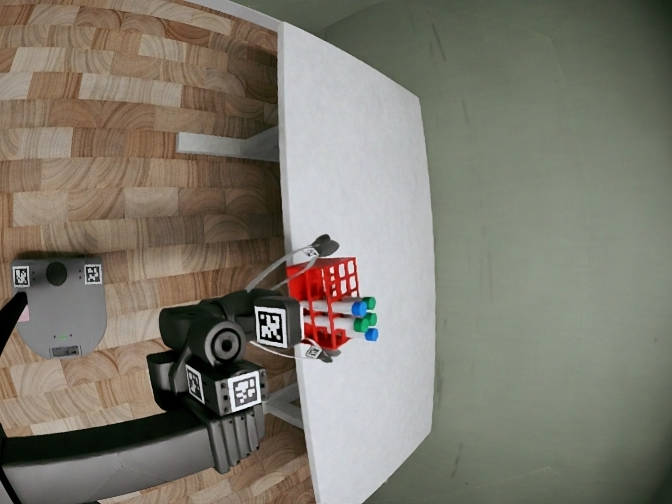

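Emit:
execute_actions(
  actions=[
    {"r2":{"joints":{"arm_m":0.4,"lift_m":0.73}}},
  ],
  cameras=[],
)

Emit:
execute_actions(
  actions=[
    {"r2":{"joints":{"lift_m":0.69}}},
  ],
  cameras=["r2_wrist_camera","r2_head_camera"],
)

Scene clock: 248.13 s.
r1.base_odometry: x=+4.808 y=+3.464 heading=-1.681 (m, m, rad; r1's odometry frame)
r1.turned_by_wheels: +0.000 (rad since the last result)
r1.turned_by_imu: -0.001 (rad since the last result)
r1.base_tilt: forward=+1.0 right=+1.3 (deg)
r1.lidar_m: 1.45 1.47 1.76 1.57 1.58 1.87 1.67 1.68 2.02 2.57 2.58 1.63
r1.head_depth_mm: 1340 1301 1275 1249 1218 1196 1170 / 1345 1314 1276 1247 1216 1194 1166 / 1344 1313 1283 1251 - 1196 1175 / 1345 1313 1281 1259 - 1192 1177 / 1349 1313 1293 1262 - - 1174 / 1359 1323 1294 1261 1238 1201 1175 / 1358 1329 1299 1262 1238 1197 1187
r1.base_status: not commanded
r1.joint_positions: lift_m=+0.310 arm_m=+0.002 wrist_yaw_rad=+2.995 wrist_pitch_rad=-0.364 wrist_roll_rad=-0.004 gripper_m=+0.037 head_pan_rad=+0.000 head_tilt_rad=-1.490
r1.joint_status: not commanded
r1.on_its_own: wrist_yaw_rad is held at +2.995, not at its first target +3.037, by its stall guard, which is not easing now
r1.motor_effort: left_wheel=-2(0) right_wheel=+0(0) lift_m=+38(38) arm_m=+0(1) wrist_yaw_rad=+0(1) wrist_pitch_rad=+8(8) wrist_roll_rad=-2(2) gripper_m=+0(0) head_pan_rad=+0(0) head_tilt_rad=-6(6) (%)
r1.hand_pose: x=+0.0125 y=+0.0815 z=+0.3349 quat_wxyz=(+0.179, +0.701, +0.077, +0.686) (m; r1's base frame)
r1.wrist_depth_mm: - - - - - - - / - - - - - - - / - - - - - - - / 826 - 818 839 830 825 830 / 672 661 - 656 660 661 664 / 558 565 - 553 573 543 561 / 475 492 - 499 474 482 475
r2.base_odometry: x=+5.598 y=+2.788 heading=-2.889 (m, m, rad; r2's odometry frame)
r2.turned_by_wheels: +0.000 (rad since the last result)
r2.turned_by_imu: +0.000 (rad since the last result)
r2.base_tilt: forward=-1.6 right=+3.3 (deg)
r2.lidar_m: 1.26 1.29 1.78 3.43 2.88 1.98 1.87 1.90 1.12 1.27 0.93 1.34
r2.head_depth_mm: 1103 1227 1029 830 - - 1135 / 1099 1222 1112 775 1444 1323 1157 / 1096 1221 815 776 1444 1326 1157 / 1096 1217 1040 826 1451 1325 1160 / 1091 1225 1043 829 1452 1334 1162 / 1090 1229 1046 830 1451 1335 1161 / 1086 1234 1052 833 1334 1309 1162
r2.base_status: not commanded
r2.joint_positions: lift_m=+0.730 arm_m=+0.400 wrist_yaw_rad=+0.001 wrist_pitch_rad=-0.030 wrist_roll_rad=-0.006 gripper_m=+0.114 head_pan_rad=-1.563 head_tilt_rad=-0.705
r2.joint_status: all done
r2.on_its_own: gripper_m is held at +0.113, not at your +0.085, by its stall guard, which is not easing now
r2.motor_effort: left_wheel=-3(2) right_wheel=+3(3) lift_m=+39(40) arm_m=+3(5) wrist_yaw_rad=-2(3) wrist_pitch_rad=+9(9) wrist_roll_rad=+0(0) gripper_m=-23(22) head_pan_rad=-3(3) head_tilt_rad=+2(2) (%)
r2.hand_pose: x=-0.0211 y=-0.8001 z=+0.8371 quat_wxyz=(+0.710, +0.011, -0.704, -0.010) (m; r2's base frame)
r2.wrist_depth_mm: 559 563 591 616 627 636 653 / 578 600 596 148 629 657 693 / 608 617 641 125 154 710 700 / 622 636 168 127 130 707 744 / 410 118 382 158 152 463 523 / - 119 144 131 152 - 362 / 239 236 153 147 152 263 274
r3.base_odometry: x=-1.235 y=-2.189 heading=+0.042 (m, m, rad; r3's odometry frame)
r3.turned_by_wheels: +0.000 (rad since the last result)
r3.turned_by_imu: +0.001 (rad since the last result)
r3.base_tilt: forward=+0.1 right=+0.0 (deg)
r3.lidar_m: 0.82 0.78 0.90 0.85 0.87 1.14 1.48 1.51 1.31 1.24 1.12 0.87
r3.head_depth_mm: 1227 1319 1293 1266 1242 1222 1194 / 1212 1306 1288 1262 1241 1215 1197 / 1205 1304 1281 1265 - 1207 1195 / 1193 1294 1277 1256 - 1206 1182 / 1177 1296 1271 1253 - - 1181 / 1164 1284 1269 1251 1233 - 1183 / 1087 1285 1264 1229 1218 1189 1172
r3.base_status: not commanded
r3.joint_positions: lift_m=+0.310 arm_m=-0.002 wrist_yaw_rad=+3.041 wrist_pitch_rad=-0.316 wrist_roll_rad=+0.002 gripper_m=+0.037 head_pan_rad=+0.002 head_tilt_rad=-1.489
r3.joint_status: not commanded
r3.motor_effort: left_wheel=+1(1) right_wheel=-1(1) lift_m=+31(31) arm_m=-2(2) wrist_yaw_rad=-2(1) wrist_pitch_rad=+10(10) wrist_roll_rad=-1(0) gripper_m=+0(0) head_pan_rad=-1(1) head_tilt_rad=-6(7) (%)
r3.hand_pose: x=+0.0025 y=+0.0924 z=+0.3462 quat_wxyz=(+0.147, +0.703, +0.076, +0.691) (m; r3's base frame)
r3.wrist_depth_mm: 726 - 788 846 877 935 735 / 767 - 848 890 942 979 729 / 824 834 932 960 - 990 743 / 842 883 937 982 - 935 746 / 751 755 806 800 767 759 712 / 606 609 - 612 634 622 628 / 504 510 - 536 511 518 522
pictures: none
No camera images: the call's "cameras" was empty. Leave "cameras" out to get every camera's image.

Scene clock: 249.30 s.
r1.base_odometry: x=+4.808 y=+3.464 heading=-1.681 (m, m, rad; r1's odometry frame)
r1.turned_by_wheels: +0.000 (rad since the last result)
r1.turned_by_imu: +0.000 (rad since the last result)
r1.base_tilt: forward=+0.9 right=+1.4 (deg)
r1.lidar_m: 1.45 1.46 1.75 1.57 1.58 1.87 1.67 1.68 2.02 2.57 2.58 1.63
r1.head_depth_mm: 1340 1305 1275 1247 1220 1189 1169 / 1338 1309 1278 1248 1218 1197 1167 / 1348 1310 1281 1255 - 1195 1171 / 1344 1317 1285 1252 - 1192 1177 / 1355 1318 1285 1259 - - 1179 / 1354 1323 1291 1263 1238 1198 1182 / 1360 1331 1296 1263 1240 1194 1189
r1.base_status: not commanded
r1.joint_positions: lift_m=+0.310 arm_m=+0.002 wrist_yaw_rad=+2.995 wrist_pitch_rad=-0.364 wrist_roll_rad=-0.004 gripper_m=+0.037 head_pan_rad=+0.000 head_tilt_rad=-1.490
r1.joint_status: not commanded
r1.on_its_own: wrist_yaw_rad is held at +2.995, not at its first target +3.037, by its stall guard, which is not easing now
r1.motor_effort: left_wheel=-1(1) right_wheel=+0(0) lift_m=+38(38) arm_m=+0(1) wrist_yaw_rad=+1(0) wrist_pitch_rad=+8(8) wrist_roll_rad=-2(1) gripper_m=+0(0) head_pan_rad=+1(1) head_tilt_rad=-6(6) (%)
r1.hand_pose: x=+0.0125 y=+0.0815 z=+0.3349 quat_wxyz=(+0.179, +0.701, +0.077, +0.686) (m; r1's base frame)
r1.wrist_depth_mm: - - - - - - - / - - - - - - - / - - - - - - - / 828 - 816 814 827 817 826 / 667 665 - 655 655 655 662 / 556 560 - 553 575 556 556 / 479 491 - 500 479 471 474
r2.base_odometry: x=+5.598 y=+2.788 heading=-2.889 (m, m, rad; r2's odometry frame)
r2.turned_by_wheels: +0.000 (rad since the last result)
r2.turned_by_imu: +0.000 (rad since the last result)
r2.base_tilt: forward=-1.6 right=+3.2 (deg)
r2.lidar_m: 1.26 1.28 1.78 3.43 2.88 1.99 1.87 1.91 1.11 1.27 0.94 1.34
r2.head_depth_mm: 1104 1227 1031 819 1445 - - / 1102 1223 1075 - 1443 1321 1156 / 1094 1216 852 - 1442 1322 1160 / 1096 1219 1046 825 1446 1329 1157 / 1089 1224 1045 831 1451 1330 1160 / 1089 1232 1046 830 1450 1329 1167 / 1083 1228 1051 834 1336 1309 1167
r2.base_status: not commanded
r2.joint_positions: lift_m=+0.690 arm_m=+0.400 wrist_yaw_rad=+0.001 wrist_pitch_rad=-0.030 wrist_roll_rad=-0.006 gripper_m=+0.114 head_pan_rad=-1.563 head_tilt_rad=-0.705
r2.joint_status: all done
r2.on_its_own: gripper_m is held at +0.113, not at your +0.085, by its stall guard, which is not easing now
r2.motor_effort: left_wheel=-3(3) right_wheel=+3(3) lift_m=+40(37) arm_m=+3(3) wrist_yaw_rad=-2(1) wrist_pitch_rad=+9(10) wrist_roll_rad=+0(0) gripper_m=-23(22) head_pan_rad=-2(3) head_tilt_rad=+2(2) (%)
r2.hand_pose: x=-0.0211 y=-0.8001 z=+0.7971 quat_wxyz=(+0.710, +0.011, -0.704, -0.010) (m; r2's base frame)
r2.wrist_depth_mm: 560 569 596 594 620 645 662 / 580 589 608 147 643 669 687 / 603 615 636 125 155 680 715 / 501 520 169 127 130 674 737 / 331 118 293 158 152 358 400 / - 118 144 131 152 - 277 / 185 181 153 148 151 202 212
r3.base_odometry: x=-1.235 y=-2.189 heading=+0.042 (m, m, rad; r3's odometry frame)
r3.turned_by_wheels: +0.000 (rad since the last result)
r3.turned_by_imu: +0.000 (rad since the last result)
r3.base_tilt: forward=+0.1 right=+0.0 (deg)
r3.lidar_m: 0.82 0.78 0.90 0.85 0.87 1.14 1.48 1.52 1.31 1.24 1.12 0.87
r3.head_depth_mm: 1228 1317 1286 1267 1241 1221 1198 / 1218 1308 1286 1258 1239 1212 1193 / 1207 1304 1277 1253 - 1209 1192 / 1193 1303 1276 1255 - 1207 1184 / 1182 1297 1275 1260 - - 1179 / 1162 1289 1264 1242 1221 - 1179 / 1092 1281 1269 1236 1225 1187 1173
r3.base_status: not commanded
r3.joint_positions: lift_m=+0.310 arm_m=-0.002 wrist_yaw_rad=+3.041 wrist_pitch_rad=-0.316 wrist_roll_rad=+0.002 gripper_m=+0.037 head_pan_rad=+0.002 head_tilt_rad=-1.489
r3.joint_status: not commanded
r3.motor_effort: left_wheel=+1(0) right_wheel=-1(1) lift_m=+32(31) arm_m=-2(2) wrist_yaw_rad=-1(1) wrist_pitch_rad=+10(10) wrist_roll_rad=-1(1) gripper_m=+0(0) head_pan_rad=-1(1) head_tilt_rad=-7(7) (%)
r3.hand_pose: x=+0.0025 y=+0.0924 z=+0.3462 quat_wxyz=(+0.147, +0.703, +0.076, +0.691) (m; r3's base frame)
r3.wrist_depth_mm: 716 - 790 834 898 920 724 / 761 - 855 891 947 967 727 / 814 868 913 975 - 995 736 / 852 884 956 982 - 984 732 / 752 764 790 818 757 779 724 / 613 615 - 609 637 626 616 / 509 508 - 533 504 515 515
pictures: r2_head_camera (sideways: a quarter turn clockwise sets it upright), r2_wrist_camera
camera_calibration (this result's frames):
r2_head_camera: T_world_to_cam=[[-0.0217492, 0.675542, -0.737001, 0.977222], [0.999536, 0.0304221, -0.00161161, -0.00289503], [0.0213324, -0.736694, -0.67589, 0.833537], [0, 0, 0, 1]] pos_world=[0.00636616, -0.046004, 1.28359]
r2_wrist_camera: T_world_to_cam=[[-0.998017, 0.0291155, 0.055808, -0.0488236], [-0.048096, 0.219245, -0.974484, 0.978446], [-0.0406082, -0.975235, -0.21741, -0.443478], [0, 0, 0, 1]] pos_world=[-0.0196763, -0.645593, 0.859788]
Images, in order (width x height): r2_head_camera 896x504, r2_wrist_camera 644x364.

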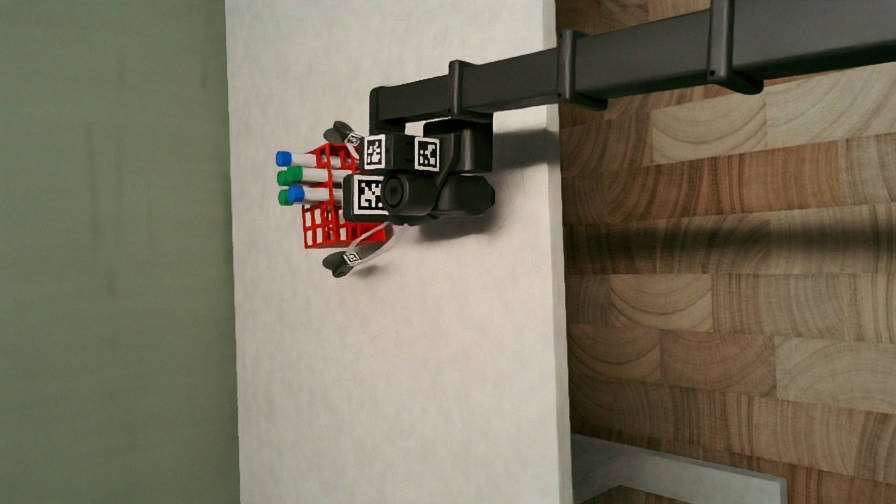

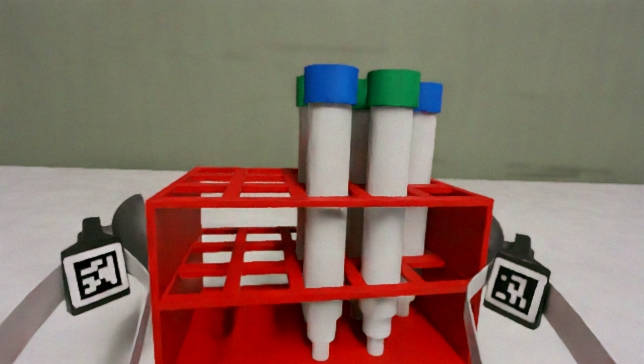

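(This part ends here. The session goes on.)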